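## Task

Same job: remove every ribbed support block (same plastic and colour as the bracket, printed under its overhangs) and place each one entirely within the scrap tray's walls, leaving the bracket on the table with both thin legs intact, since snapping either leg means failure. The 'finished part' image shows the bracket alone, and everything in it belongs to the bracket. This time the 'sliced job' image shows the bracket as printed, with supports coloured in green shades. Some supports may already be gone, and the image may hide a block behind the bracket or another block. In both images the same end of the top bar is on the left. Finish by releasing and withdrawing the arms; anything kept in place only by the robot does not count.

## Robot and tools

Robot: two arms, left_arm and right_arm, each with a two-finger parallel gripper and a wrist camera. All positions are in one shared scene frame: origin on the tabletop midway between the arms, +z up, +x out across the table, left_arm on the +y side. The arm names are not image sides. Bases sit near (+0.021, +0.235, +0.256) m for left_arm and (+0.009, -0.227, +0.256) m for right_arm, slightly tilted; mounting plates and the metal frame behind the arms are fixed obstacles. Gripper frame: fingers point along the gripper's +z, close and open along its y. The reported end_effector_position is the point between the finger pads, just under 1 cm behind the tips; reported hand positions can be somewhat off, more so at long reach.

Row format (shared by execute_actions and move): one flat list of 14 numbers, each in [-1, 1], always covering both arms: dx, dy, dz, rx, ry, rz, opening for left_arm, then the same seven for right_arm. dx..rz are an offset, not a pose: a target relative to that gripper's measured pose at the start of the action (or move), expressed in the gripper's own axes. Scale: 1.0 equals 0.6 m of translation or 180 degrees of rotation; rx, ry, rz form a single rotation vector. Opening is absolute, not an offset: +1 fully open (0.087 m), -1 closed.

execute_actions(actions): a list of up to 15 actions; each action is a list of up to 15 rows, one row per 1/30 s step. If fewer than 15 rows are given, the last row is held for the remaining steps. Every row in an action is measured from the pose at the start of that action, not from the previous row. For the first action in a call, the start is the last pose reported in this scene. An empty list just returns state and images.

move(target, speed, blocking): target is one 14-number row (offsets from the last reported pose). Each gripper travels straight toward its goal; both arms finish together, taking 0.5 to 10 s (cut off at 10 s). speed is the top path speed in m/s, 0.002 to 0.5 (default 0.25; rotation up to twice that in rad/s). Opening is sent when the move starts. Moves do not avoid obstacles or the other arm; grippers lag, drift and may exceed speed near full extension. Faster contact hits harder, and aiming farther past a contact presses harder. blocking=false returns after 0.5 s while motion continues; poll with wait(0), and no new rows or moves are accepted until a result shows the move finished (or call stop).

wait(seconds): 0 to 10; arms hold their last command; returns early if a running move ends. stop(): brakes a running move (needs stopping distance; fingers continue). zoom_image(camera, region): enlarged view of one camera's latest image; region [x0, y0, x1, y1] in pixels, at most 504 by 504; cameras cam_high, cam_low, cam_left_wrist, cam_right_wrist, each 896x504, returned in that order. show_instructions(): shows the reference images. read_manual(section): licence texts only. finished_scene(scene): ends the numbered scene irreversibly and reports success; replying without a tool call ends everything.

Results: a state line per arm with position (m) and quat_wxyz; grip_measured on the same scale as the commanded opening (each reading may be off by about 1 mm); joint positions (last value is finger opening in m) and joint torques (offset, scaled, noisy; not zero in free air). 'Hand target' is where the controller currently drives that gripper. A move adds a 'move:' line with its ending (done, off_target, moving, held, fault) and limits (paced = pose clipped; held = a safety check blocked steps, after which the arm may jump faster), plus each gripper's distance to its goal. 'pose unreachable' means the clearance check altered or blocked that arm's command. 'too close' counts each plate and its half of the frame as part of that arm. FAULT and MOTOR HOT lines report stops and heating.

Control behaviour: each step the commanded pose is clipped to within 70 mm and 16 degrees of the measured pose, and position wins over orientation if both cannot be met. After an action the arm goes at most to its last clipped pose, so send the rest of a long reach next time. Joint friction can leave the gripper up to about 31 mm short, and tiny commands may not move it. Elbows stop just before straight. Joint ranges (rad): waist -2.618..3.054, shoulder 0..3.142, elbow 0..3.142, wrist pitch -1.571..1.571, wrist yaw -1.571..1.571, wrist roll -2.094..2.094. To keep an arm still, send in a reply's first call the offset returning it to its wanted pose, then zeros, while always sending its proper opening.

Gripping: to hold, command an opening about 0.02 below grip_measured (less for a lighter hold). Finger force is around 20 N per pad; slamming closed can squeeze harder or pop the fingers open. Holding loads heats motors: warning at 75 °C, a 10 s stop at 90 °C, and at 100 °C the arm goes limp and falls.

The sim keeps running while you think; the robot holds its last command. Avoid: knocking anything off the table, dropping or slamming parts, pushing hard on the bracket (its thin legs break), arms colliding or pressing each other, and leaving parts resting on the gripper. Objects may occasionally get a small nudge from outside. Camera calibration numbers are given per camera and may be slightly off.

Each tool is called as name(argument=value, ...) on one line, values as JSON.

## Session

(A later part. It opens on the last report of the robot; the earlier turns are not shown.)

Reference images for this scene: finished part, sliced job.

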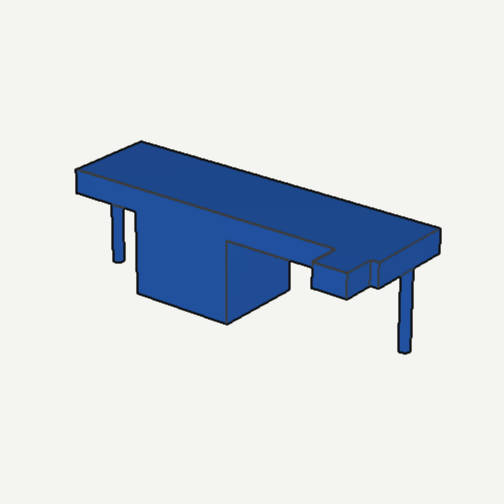

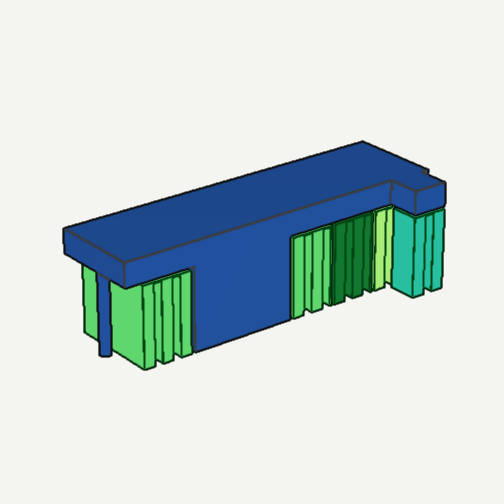

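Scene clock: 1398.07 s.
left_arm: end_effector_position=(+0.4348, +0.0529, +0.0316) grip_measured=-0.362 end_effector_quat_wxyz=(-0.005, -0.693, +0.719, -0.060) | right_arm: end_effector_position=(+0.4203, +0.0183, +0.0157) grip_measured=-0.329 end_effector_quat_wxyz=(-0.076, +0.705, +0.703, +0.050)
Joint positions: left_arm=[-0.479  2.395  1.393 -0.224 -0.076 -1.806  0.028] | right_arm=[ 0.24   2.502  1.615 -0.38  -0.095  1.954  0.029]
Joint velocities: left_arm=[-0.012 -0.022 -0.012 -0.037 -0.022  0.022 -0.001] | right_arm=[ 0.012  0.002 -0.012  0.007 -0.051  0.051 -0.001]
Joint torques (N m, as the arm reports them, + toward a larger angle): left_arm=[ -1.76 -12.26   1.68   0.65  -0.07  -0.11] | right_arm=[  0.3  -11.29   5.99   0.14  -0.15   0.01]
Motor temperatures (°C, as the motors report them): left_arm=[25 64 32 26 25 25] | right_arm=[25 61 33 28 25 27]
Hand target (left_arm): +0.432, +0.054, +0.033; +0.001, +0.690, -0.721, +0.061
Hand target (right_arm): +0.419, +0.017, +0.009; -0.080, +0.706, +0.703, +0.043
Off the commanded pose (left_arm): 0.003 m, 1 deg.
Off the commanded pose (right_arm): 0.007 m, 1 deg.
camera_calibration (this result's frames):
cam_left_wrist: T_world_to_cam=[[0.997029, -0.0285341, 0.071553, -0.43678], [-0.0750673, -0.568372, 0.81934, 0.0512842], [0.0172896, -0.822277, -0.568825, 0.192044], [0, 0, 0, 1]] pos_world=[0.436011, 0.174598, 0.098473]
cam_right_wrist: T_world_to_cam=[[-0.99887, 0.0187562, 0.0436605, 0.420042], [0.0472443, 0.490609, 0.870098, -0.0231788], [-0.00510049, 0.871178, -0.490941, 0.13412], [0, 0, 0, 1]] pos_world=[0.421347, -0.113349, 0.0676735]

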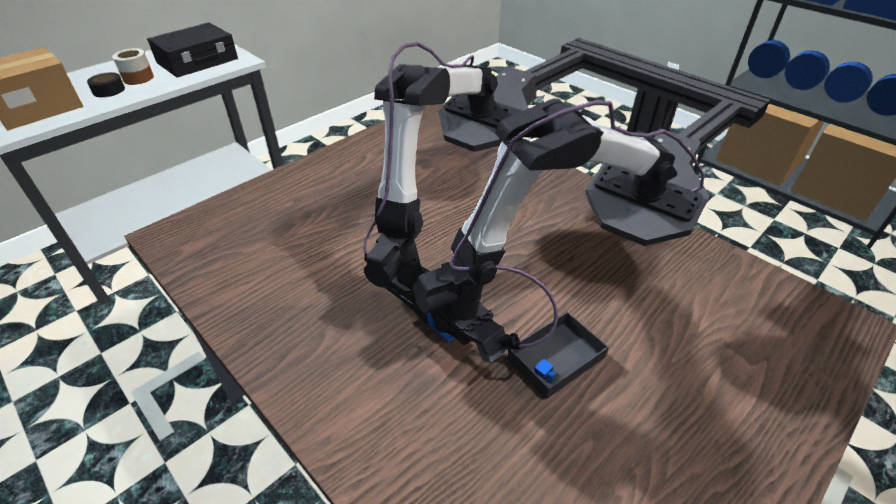

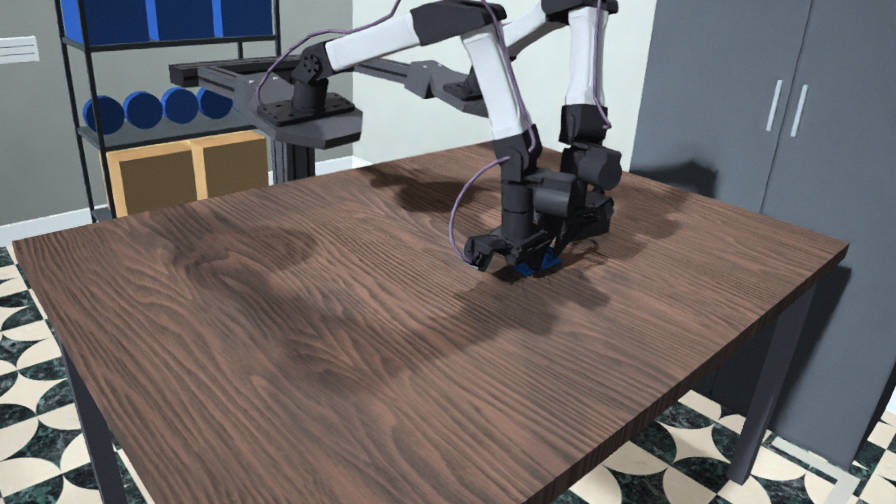

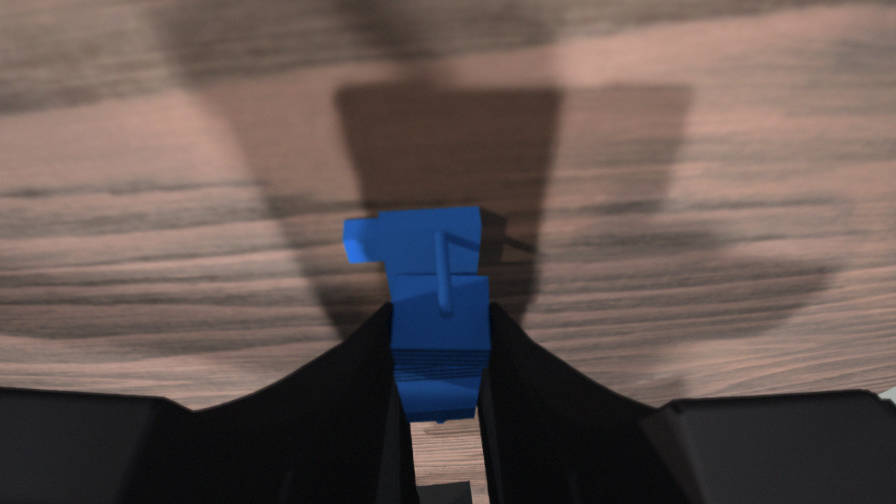

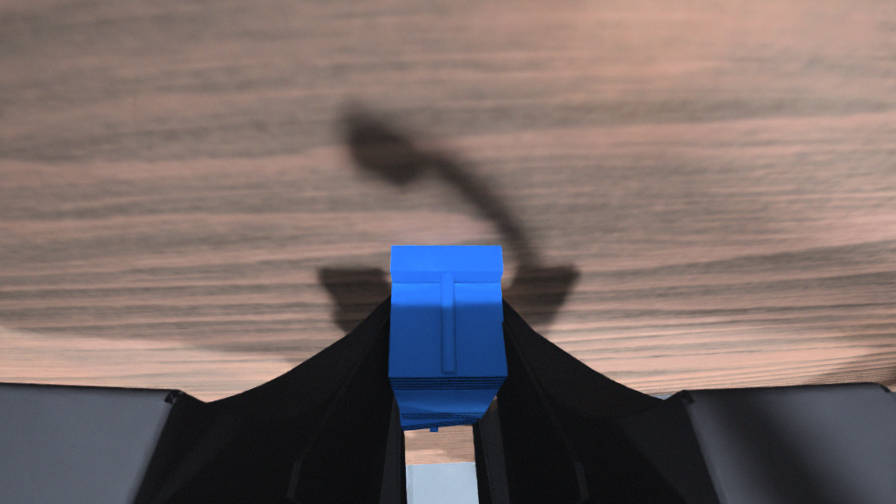

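move(target=[-0.005,0.008,-0.09,-0.02,0,0,-0.41, 0,0,0.008,-0.006,0,0,-0.39], speed=0.04)

Scene clock: 1407.37 s.
left_arm: end_effector_position=(+0.4374, +0.0592, +0.0841) grip_measured=-0.362 end_effector_quat_wxyz=(-0.014, -0.692, +0.720, -0.047) | right_arm: end_effector_position=(+0.4276, +0.0205, +0.0163) grip_measured=-0.329 end_effector_quat_wxyz=(-0.068, +0.705, +0.703, +0.064)
Joint positions: left_arm=[-0.479  2.25   1.393 -0.401 -0.072 -1.806  0.028] | right_arm=[ 0.24   2.502  1.615 -0.349 -0.092  1.954  0.029]
Joint velocities: left_arm=[-0.012 -0.027 -0.007  0.022  0.022 -0.051  0.   ] | right_arm=[-0.012  0.007 -0.007 -0.037 -0.081  0.066 -0.002]
Joint torques (N m, as the arm reports them, + toward a larger angle): left_arm=[ -1.31 -11.84   2.96   0.25   0.12  -0.2 ] | right_arm=[  1.03 -12.65   2.91   0.47  -0.06   0.1 ]
Motor temperatures (°C, as the motors report them): left_arm=[25 65 31 26 25 25] | right_arm=[25 61 33 28 25 27]
Hand target (left_arm): +0.427, +0.061, +0.085; +0.026, +0.692, -0.720, +0.037
Hand target (right_arm): +0.420, +0.019, +0.011; -0.069, +0.706, +0.703, +0.056
Off the commanded pose (left_arm): 0.012 m, 2 deg.
Off the commanded pose (right_arm): 0.009 m, 1 deg.
move: off_target (left_arm)
camera_calibration (this result's frames):
cam_left_wrist: T_world_to_cam=[[0.998608, -0.0336259, 0.0406279, -0.440801], [-0.052563, -0.571826, 0.81869, 0.00248756], [-0.00429712, -0.819686, -0.572797, 0.236754], [0, 0, 0, 1]] pos_world=[0.441335, 0.180664, 0.151484]
cam_right_wrist: T_world_to_cam=[[-0.999681, 0.0212698, 0.0136317, 0.428089], [0.0222159, 0.483225, 0.875214, -0.0143856], [0.0120285, 0.875238, -0.483544, 0.124983], [0, 0, 0, 1]] pos_world=[0.426769, -0.111543, 0.0671894]

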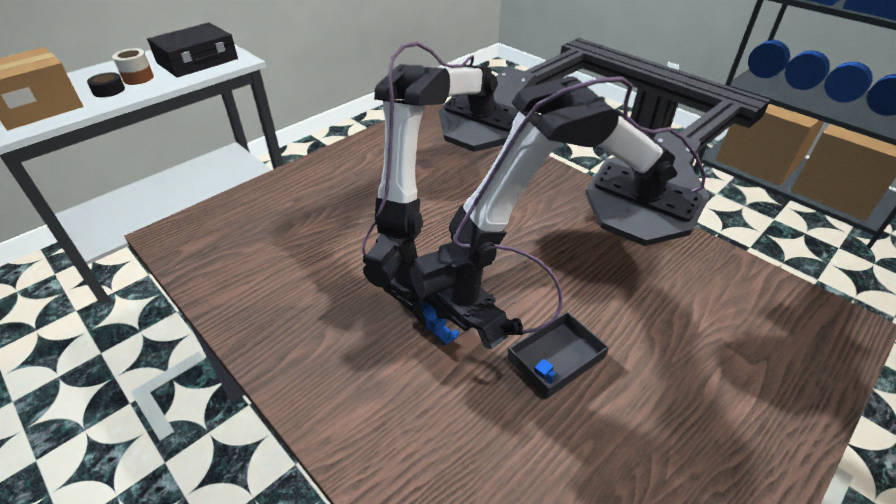

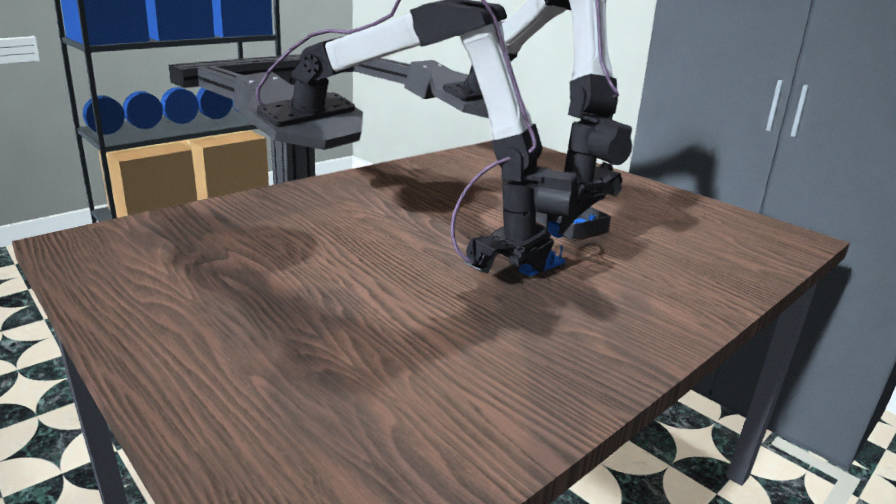

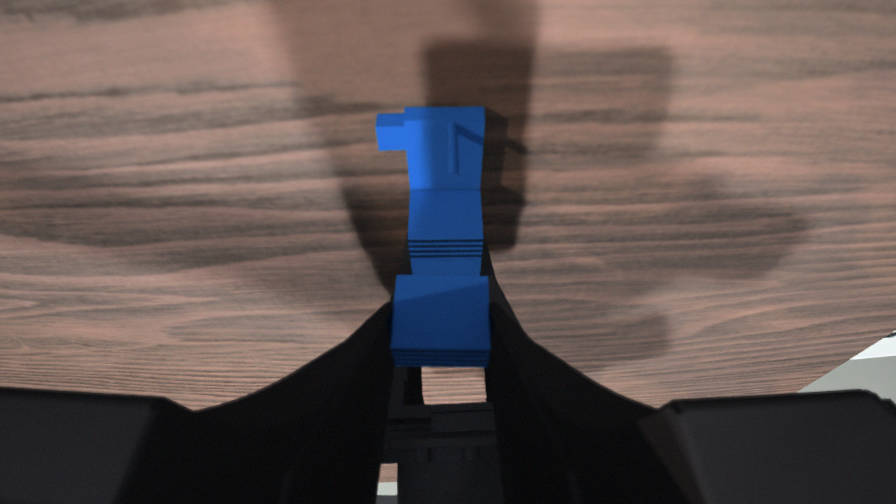

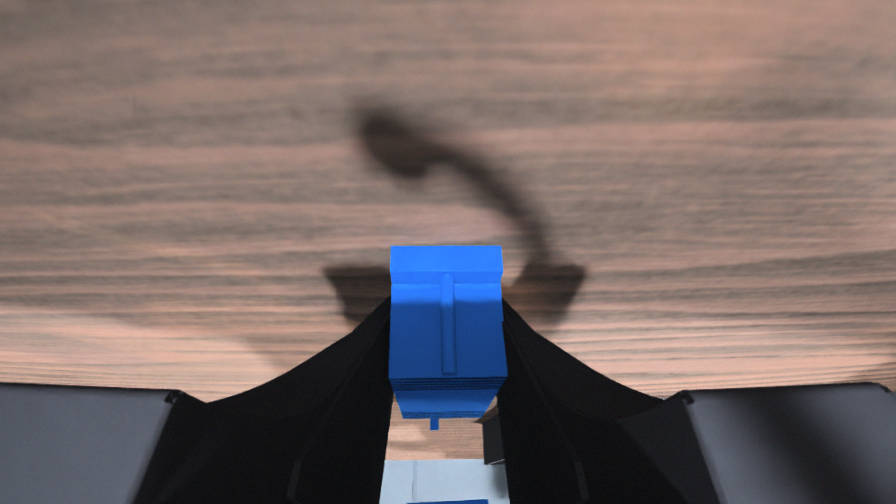

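move(target=[-0.305,0.21,-0.0624,-0.016,0,0.031,-0.41, 0,0,0.007,0,0,0,-0.39], speed=0.15)

Scene clock: 1419.07 s.
left_arm: end_effector_position=(+0.3234, +0.2548, +0.0984) grip_measured=-0.362 end_effector_quat_wxyz=(-0.028, -0.655, +0.755, -0.019) | right_arm: end_effector_position=(+0.4277, +0.0205, +0.0164) grip_measured=-0.329 end_effector_quat_wxyz=(-0.068, +0.705, +0.703, +0.064)
Joint positions: left_arm=[ 0.049  1.932  0.865 -0.253  0.057 -1.201  0.028] | right_arm=[ 0.24   2.502  1.615 -0.348 -0.092  1.954  0.029]
Joint velocities: left_arm=[-0.012  0.007  0.012 -0.007 -0.081  0.095  0.   ] | right_arm=[-0.017 -0.007  0.022 -0.022 -0.007 -0.037  0.   ]
Joint torques (N m, as the arm reports them, + toward a larger angle): left_arm=[ 1.3  -9.3   0.96  0.44  0.1  -0.07] | right_arm=[  0.67 -11.96   5.18   0.4   -0.1    0.05]
Motor temperatures (°C, as the motors report them): left_arm=[25 66 31 26 25 25] | right_arm=[25 62 32 28 25 27]
Hand target (left_arm): +0.320, +0.255, +0.100; -0.026, -0.654, +0.755, -0.025
Hand target (right_arm): +0.428, +0.021, +0.012; -0.068, +0.705, +0.703, +0.064
Off the commanded pose (left_arm): 0.008 m, 1 deg.
Off the commanded pose (right_arm): 0.004 m, 0 deg.
move: done
camera_calibration (this result's frames):
cam_left_wrist: T_world_to_cam=[[0.990522, -0.13637, -0.0164163, -0.286524], [-0.0671721, -0.585183, 0.808114, 0.105837], [-0.119809, -0.799352, -0.588797, 0.438459], [0, 0, 0, 1]] pos_world=[0.343449, 0.373343, 0.167931]
cam_right_wrist: T_world_to_cam=[[-0.999685, 0.0212995, 0.0132817, 0.428182], [0.0219221, 0.483101, 0.87529, -0.0142871], [0.0122269, 0.875305, -0.483416, 0.12487], [0, 0, 0, 1]] pos_world=[0.426834, -0.111517, 0.0671824]

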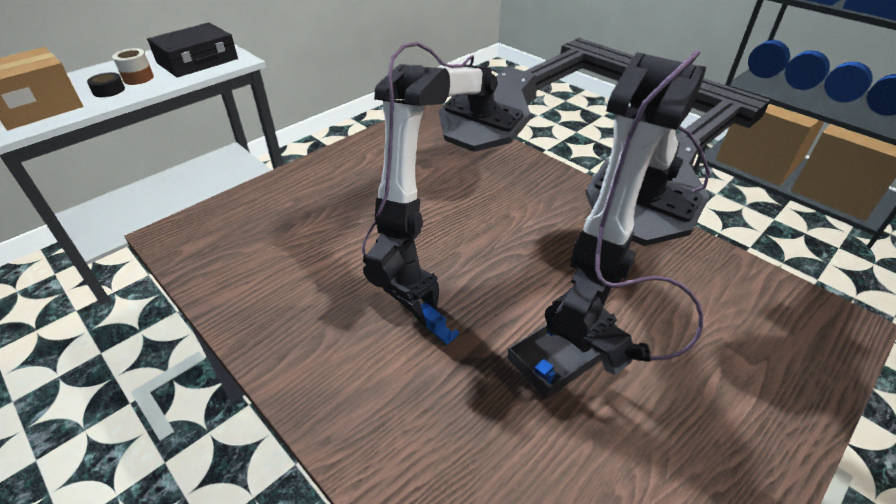

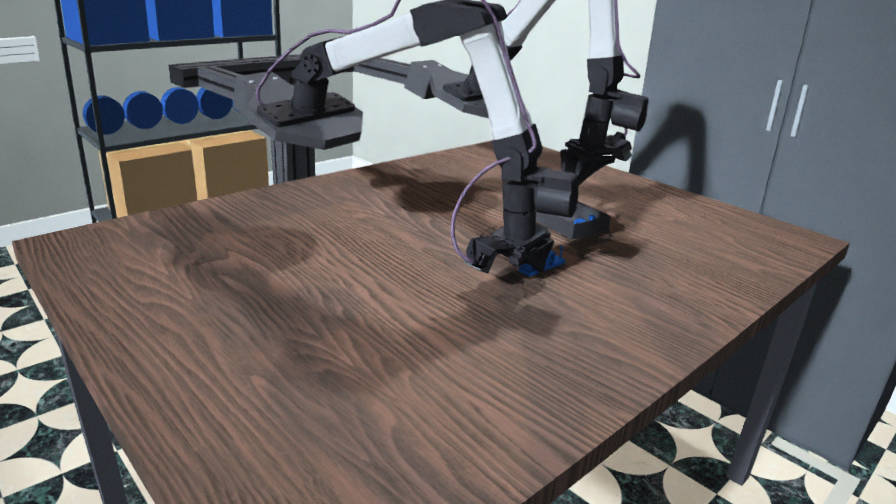

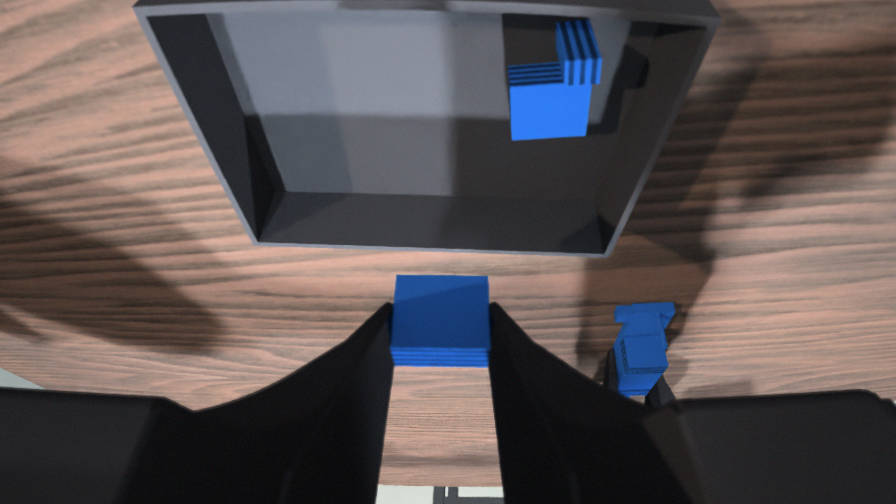

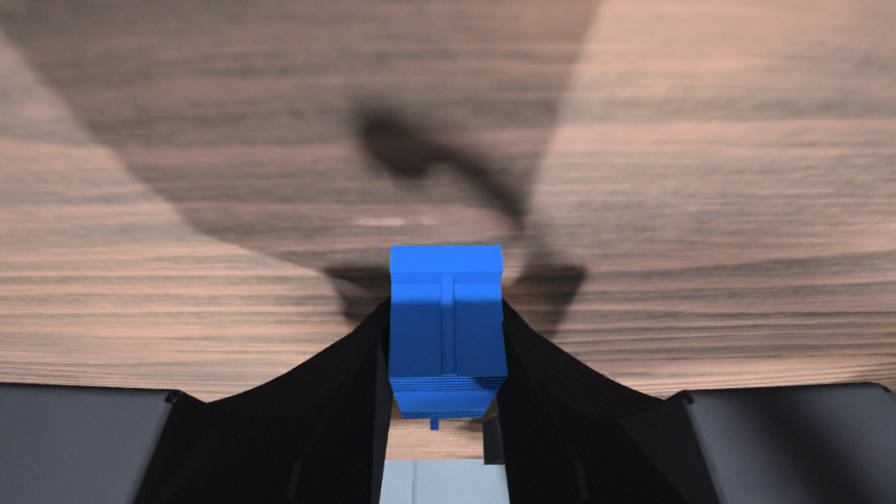

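move(target=[0.0104,0.0224,0.115,0,0.012,0,-0.41, 0,0,0.007,0,0,0,-0.39], speed=0.06)

Scene clock: 1442.47 s.
left_arm: end_effector_position=(+0.3130, +0.2478, +0.0359) grip_measured=-0.362 end_effector_quat_wxyz=(-0.035, -0.654, +0.755, -0.030) | right_arm: end_effector_position=(+0.4277, +0.0205, +0.0164) grip_measured=-0.329 end_effector_quat_wxyz=(-0.068, +0.705, +0.703, +0.064)
Joint positions: left_arm=[ 0.049  2.171  0.865 -0.015  0.082 -1.199  0.028] | right_arm=[ 0.24   2.502  1.615 -0.348 -0.092  1.954  0.029]
Joint velocities: left_arm=[-0.002 -0.007  0.002 -0.051  0.022 -0.051  0.001] | right_arm=[-0.012 -0.012  0.002  0.037 -0.081 -0.066 -0.   ]
Joint torques (N m, as the arm reports them, + toward a larger angle): left_arm=[ 0.83 -6.68  1.16  0.45  0.13 -0.15] | right_arm=[  0.7  -12.01   5.12   0.41  -0.11   0.04]
Motor temperatures (°C, as the motors report them): left_arm=[25 62 30 26 25 25] | right_arm=[25 63 33 28 25 27]
Hand target (left_arm): +0.307, +0.246, +0.030; -0.042, -0.655, +0.754, -0.031
Hand target (right_arm): +0.428, +0.021, +0.012; -0.068, +0.705, +0.703, +0.064
Off the commanded pose (left_arm): 0.008 m, 1 deg.
Off the commanded pose (right_arm): 0.004 m, 0 deg.
move: done
camera_calibration (this result's frames):
cam_left_wrist: T_world_to_cam=[[0.990377, -0.138128, -0.00866634, -0.278024], [-0.0715769, -0.564789, 0.822125, 0.14735], [-0.118453, -0.813593, -0.56924, 0.397197], [0, 0, 0, 1]] pos_world=[0.332945, 0.367975, 0.102551]
cam_right_wrist: T_world_to_cam=[[-0.999685, 0.0212995, 0.0132817, 0.428182], [0.0219221, 0.483101, 0.87529, -0.0142871], [0.0122269, 0.875305, -0.483416, 0.12487], [0, 0, 0, 1]] pos_world=[0.426834, -0.111517, 0.0671824]

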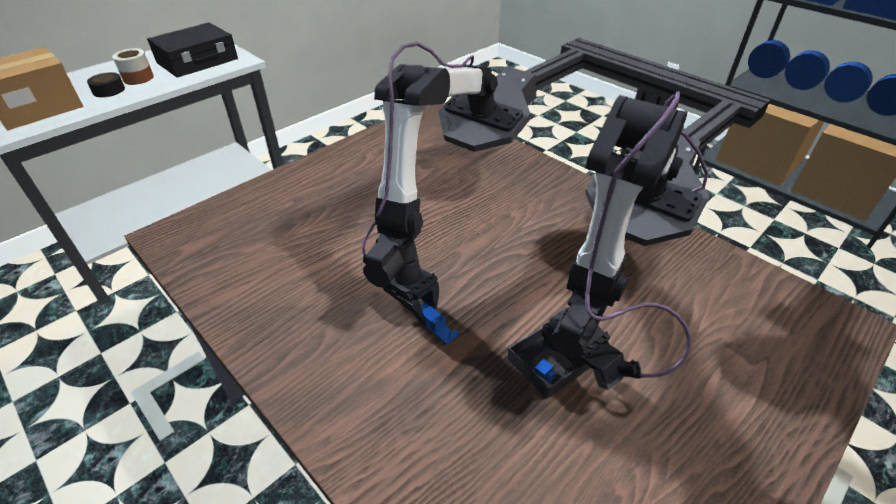

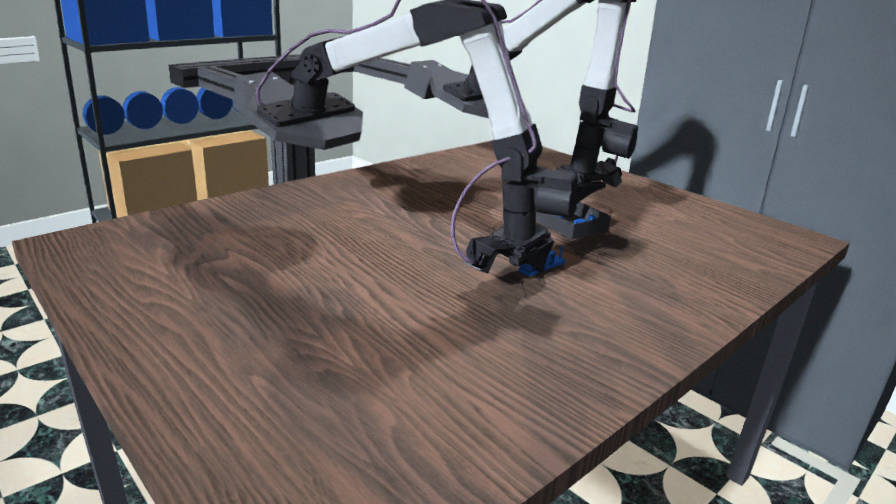

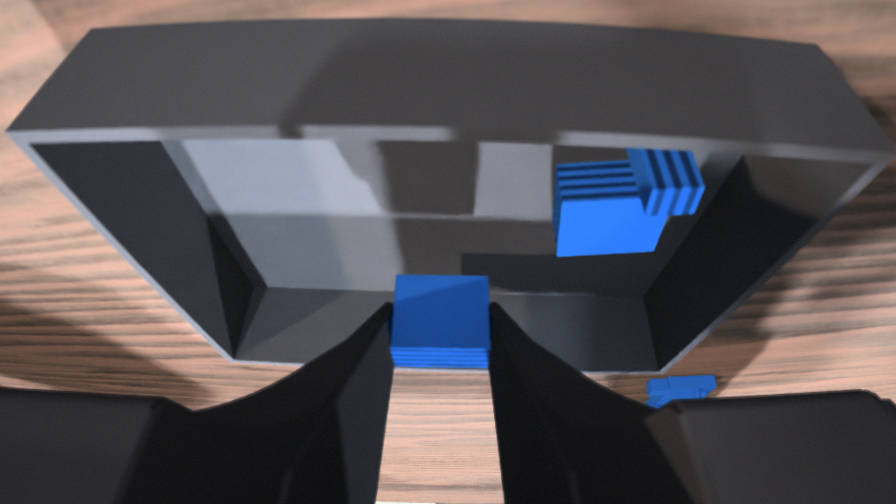

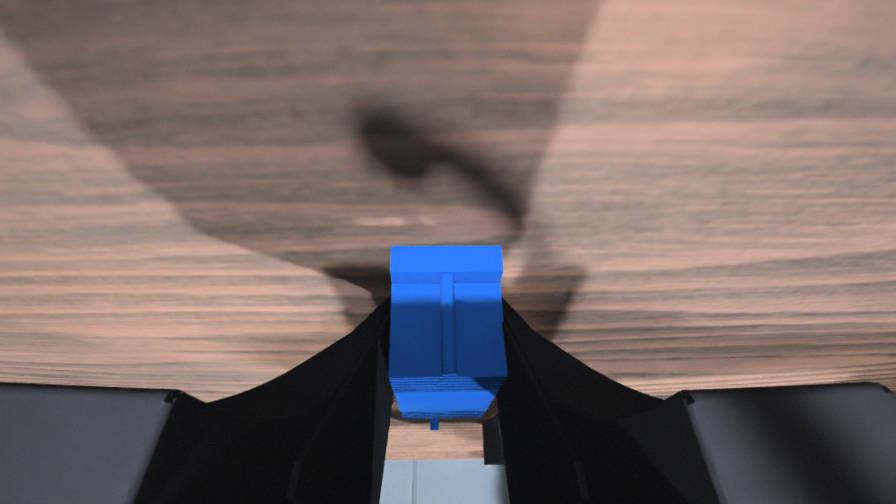

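move(target=[0.0031,0.0094,0.0175,-0.0024,0.0038,-0.001,-0.41, 0,0,0.007,0,0,0,-0.39], speed=0.012)

Scene clock: 1450.67 s.
left_arm: end_effector_position=(+0.3162, +0.2484, +0.0356) grip_measured=-0.362 end_effector_quat_wxyz=(-0.029, -0.654, +0.755, -0.033) | right_arm: end_effector_position=(+0.4277, +0.0205, +0.0164) grip_measured=-0.329 end_effector_quat_wxyz=(-0.068, +0.705, +0.703, +0.064)
Joint positions: left_arm=[ 0.049  2.171  0.865 -0.001  0.082 -1.199  0.028] | right_arm=[ 0.24   2.502  1.615 -0.348 -0.092  1.954  0.029]
Joint velocities: left_arm=[-0.012 -0.007 -0.017  0.022 -0.022 -0.095 -0.001] | right_arm=[-0.007 -0.017  0.007 -0.037  0.037 -0.022 -0.001]
Joint torques (N m, as the arm reports them, + toward a larger angle): left_arm=[ 0.87 -5.76  1.42  0.46  0.13 -0.17] | right_arm=[  0.75 -12.05   5.11   0.41  -0.11   0.04]
Motor temperatures (°C, as the motors report them): left_arm=[25 60 30 26 25 25] | right_arm=[25 63 33 28 25 27]
Hand target (left_arm): +0.307, +0.246, +0.026; -0.042, -0.655, +0.754, -0.031
Hand target (right_arm): +0.428, +0.021, +0.012; -0.068, +0.705, +0.703, +0.064
Off the commanded pose (left_arm): 0.014 m, 2 deg.
Off the commanded pose (right_arm): 0.004 m, 0 deg.
move: off_target (left_arm)
camera_calibration (this result's frames):
cam_left_wrist: T_world_to_cam=[[0.990415, -0.138069, 0.00393528, -0.281583], [-0.0822942, -0.566964, 0.819621, 0.152201], [-0.110933, -0.812089, -0.572892, 0.395351], [0, 0, 0, 1]] pos_world=[0.335267, 0.368475, 0.102854]
cam_right_wrist: T_world_to_cam=[[-0.999685, 0.0212995, 0.0132817, 0.428182], [0.0219221, 0.483101, 0.87529, -0.0142871], [0.0122269, 0.875305, -0.483416, 0.12487], [0, 0, 0, 1]] pos_world=[0.426834, -0.111517, 0.0671824]

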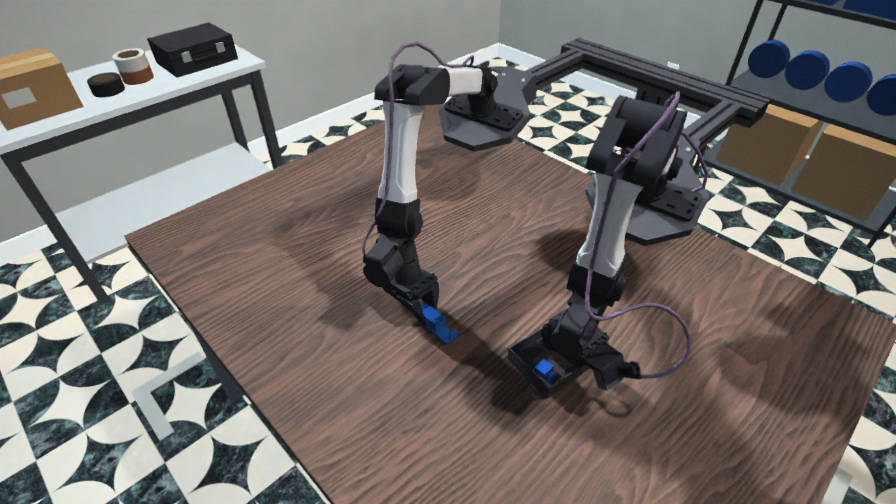

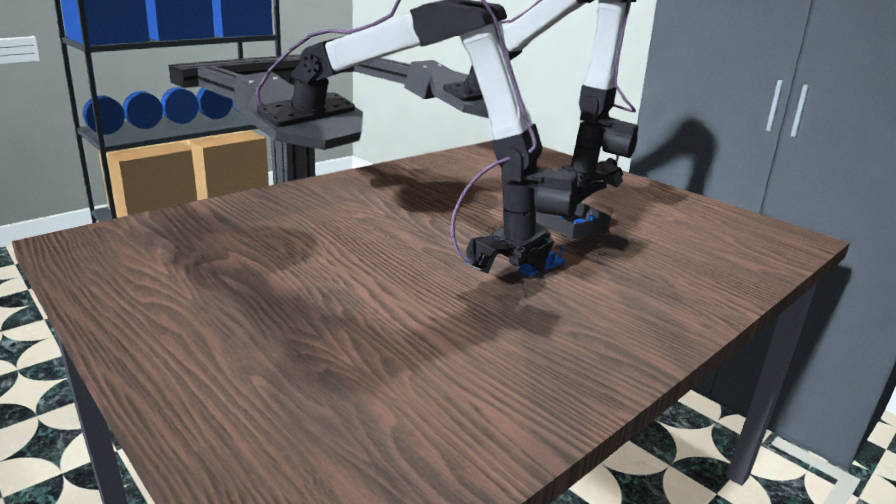

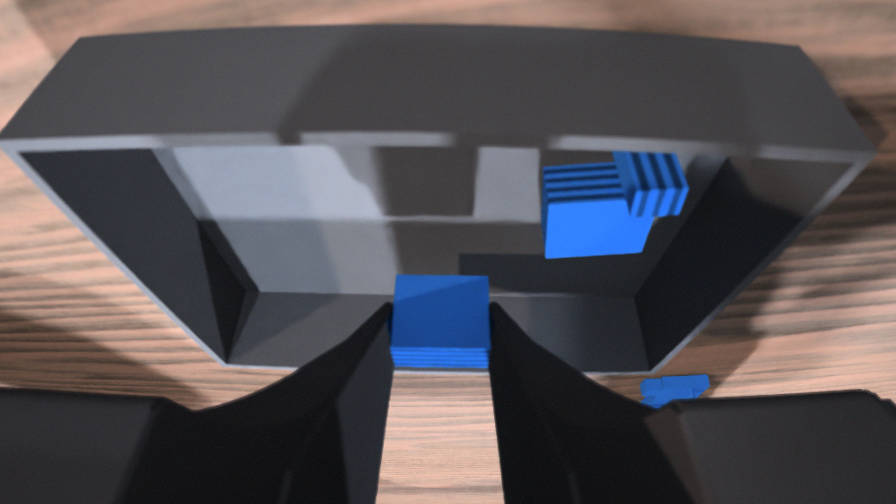

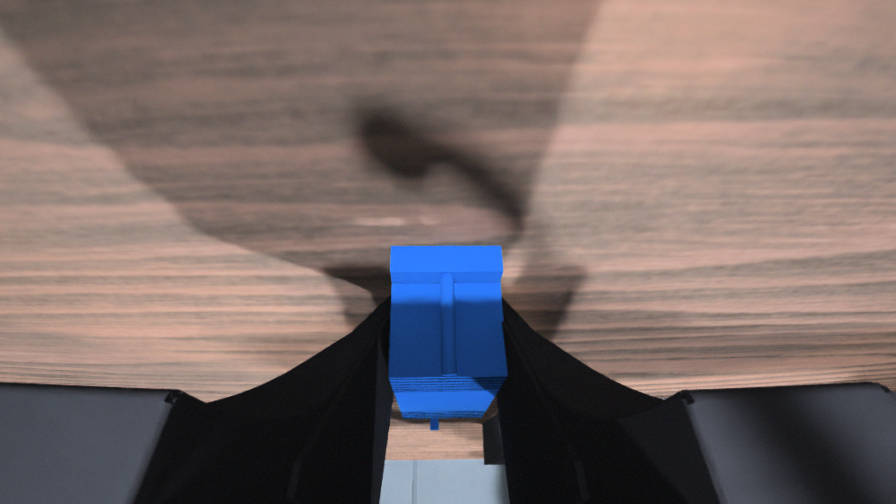

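move(target=[0.0063,0.0223,0.0178,-0.0129,0.005,-0.0015,-0.41, 0,0,0.007,0,0,0,-0.39], speed=0.03)

Scene clock: 1466.43 s.
left_arm: end_effector_position=(+0.3116, +0.2474, +0.0320) grip_measured=-0.362 end_effector_quat_wxyz=(-0.035, -0.654, +0.755, -0.030) | right_arm: end_effector_position=(+0.4277, +0.0205, +0.0164) grip_measured=-0.329 end_effector_quat_wxyz=(-0.068, +0.705, +0.703, +0.064)
Joint positions: left_arm=[ 0.049  2.187  0.865 -0.     0.082 -1.199  0.028] | right_arm=[ 0.24   2.502  1.615 -0.348 -0.092  1.954  0.029]
Joint velocities: left_arm=[-0.012  0.007  0.002 -0.066  0.066  0.022  0.001] | right_arm=[-0.002  0.012  0.002  0.037 -0.066 -0.007 -0.   ]
Joint torques (N m, as the arm reports them, + toward a larger angle): left_arm=[ 0.68 -6.43  1.51  0.26  0.   -0.16] | right_arm=[  0.73 -11.98   5.09   0.42  -0.12   0.03]
Motor temperatures (°C, as the motors report them): left_arm=[25 56 30 26 25 25] | right_arm=[26 63 33 28 25 27]
Hand target (left_arm): +0.302, +0.246, +0.025; -0.048, -0.655, +0.754, -0.023
Hand target (right_arm): +0.428, +0.021, +0.012; -0.068, +0.705, +0.703, +0.064
Off the commanded pose (left_arm): 0.012 m, 2 deg.
Off the commanded pose (right_arm): 0.004 m, 0 deg.
move: off_target (left_arm)
camera_calibration (this result's frames):
cam_left_wrist: T_world_to_cam=[[0.990368, -0.138124, -0.00959815, -0.276643], [-0.0707257, -0.564271, 0.822554, 0.149811], [-0.11903, -0.813953, -0.568606, 0.394712], [0, 0, 0, 1]] pos_world=[0.331557, 0.3676, 0.0985519]
cam_right_wrist: T_world_to_cam=[[-0.999685, 0.0212995, 0.0132817, 0.428182], [0.0219221, 0.483101, 0.87529, -0.0142871], [0.0122269, 0.875305, -0.483416, 0.12487], [0, 0, 0, 1]] pos_world=[0.426834, -0.111517, 0.0671824]

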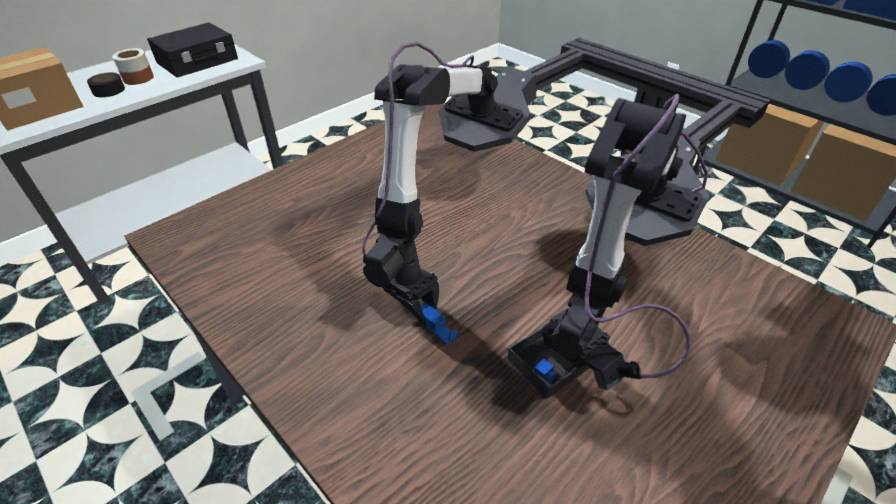

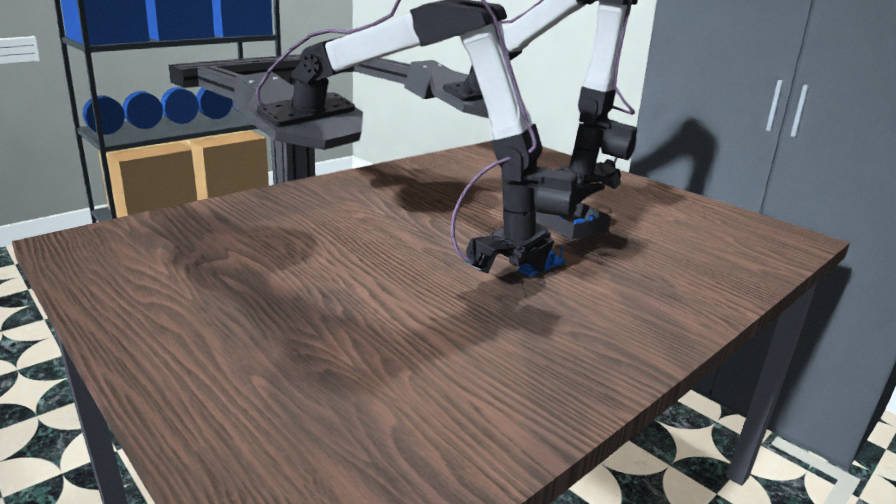

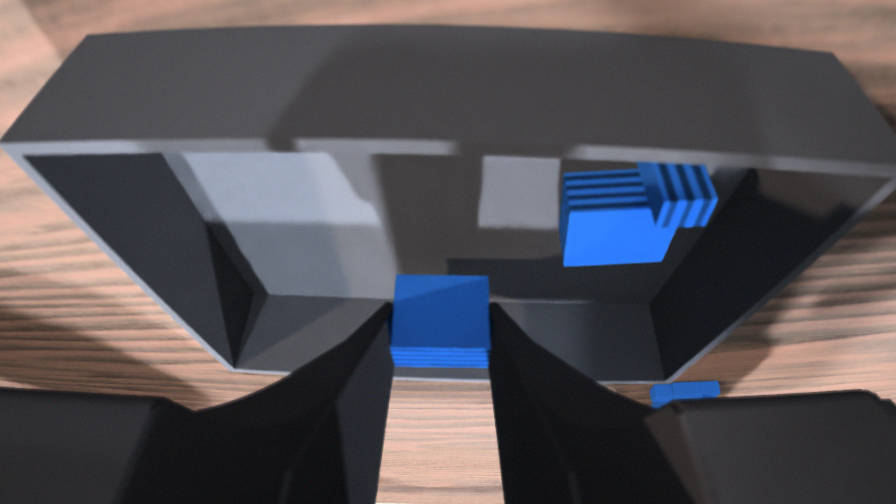

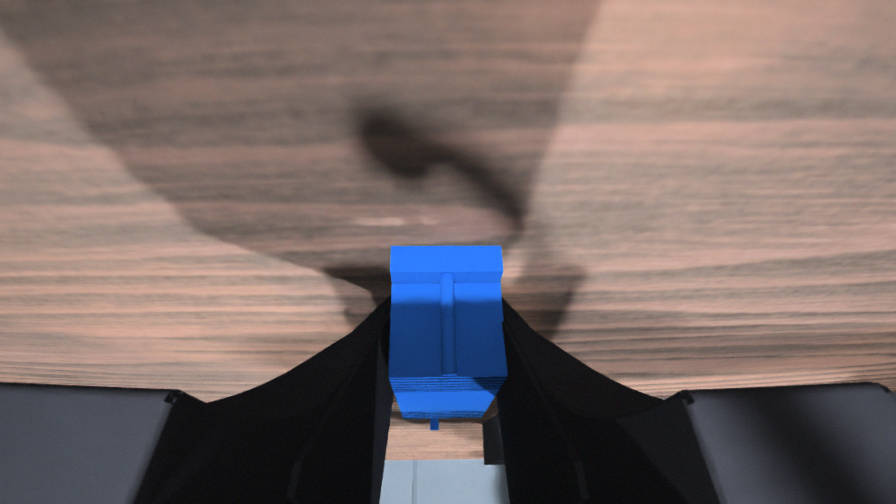

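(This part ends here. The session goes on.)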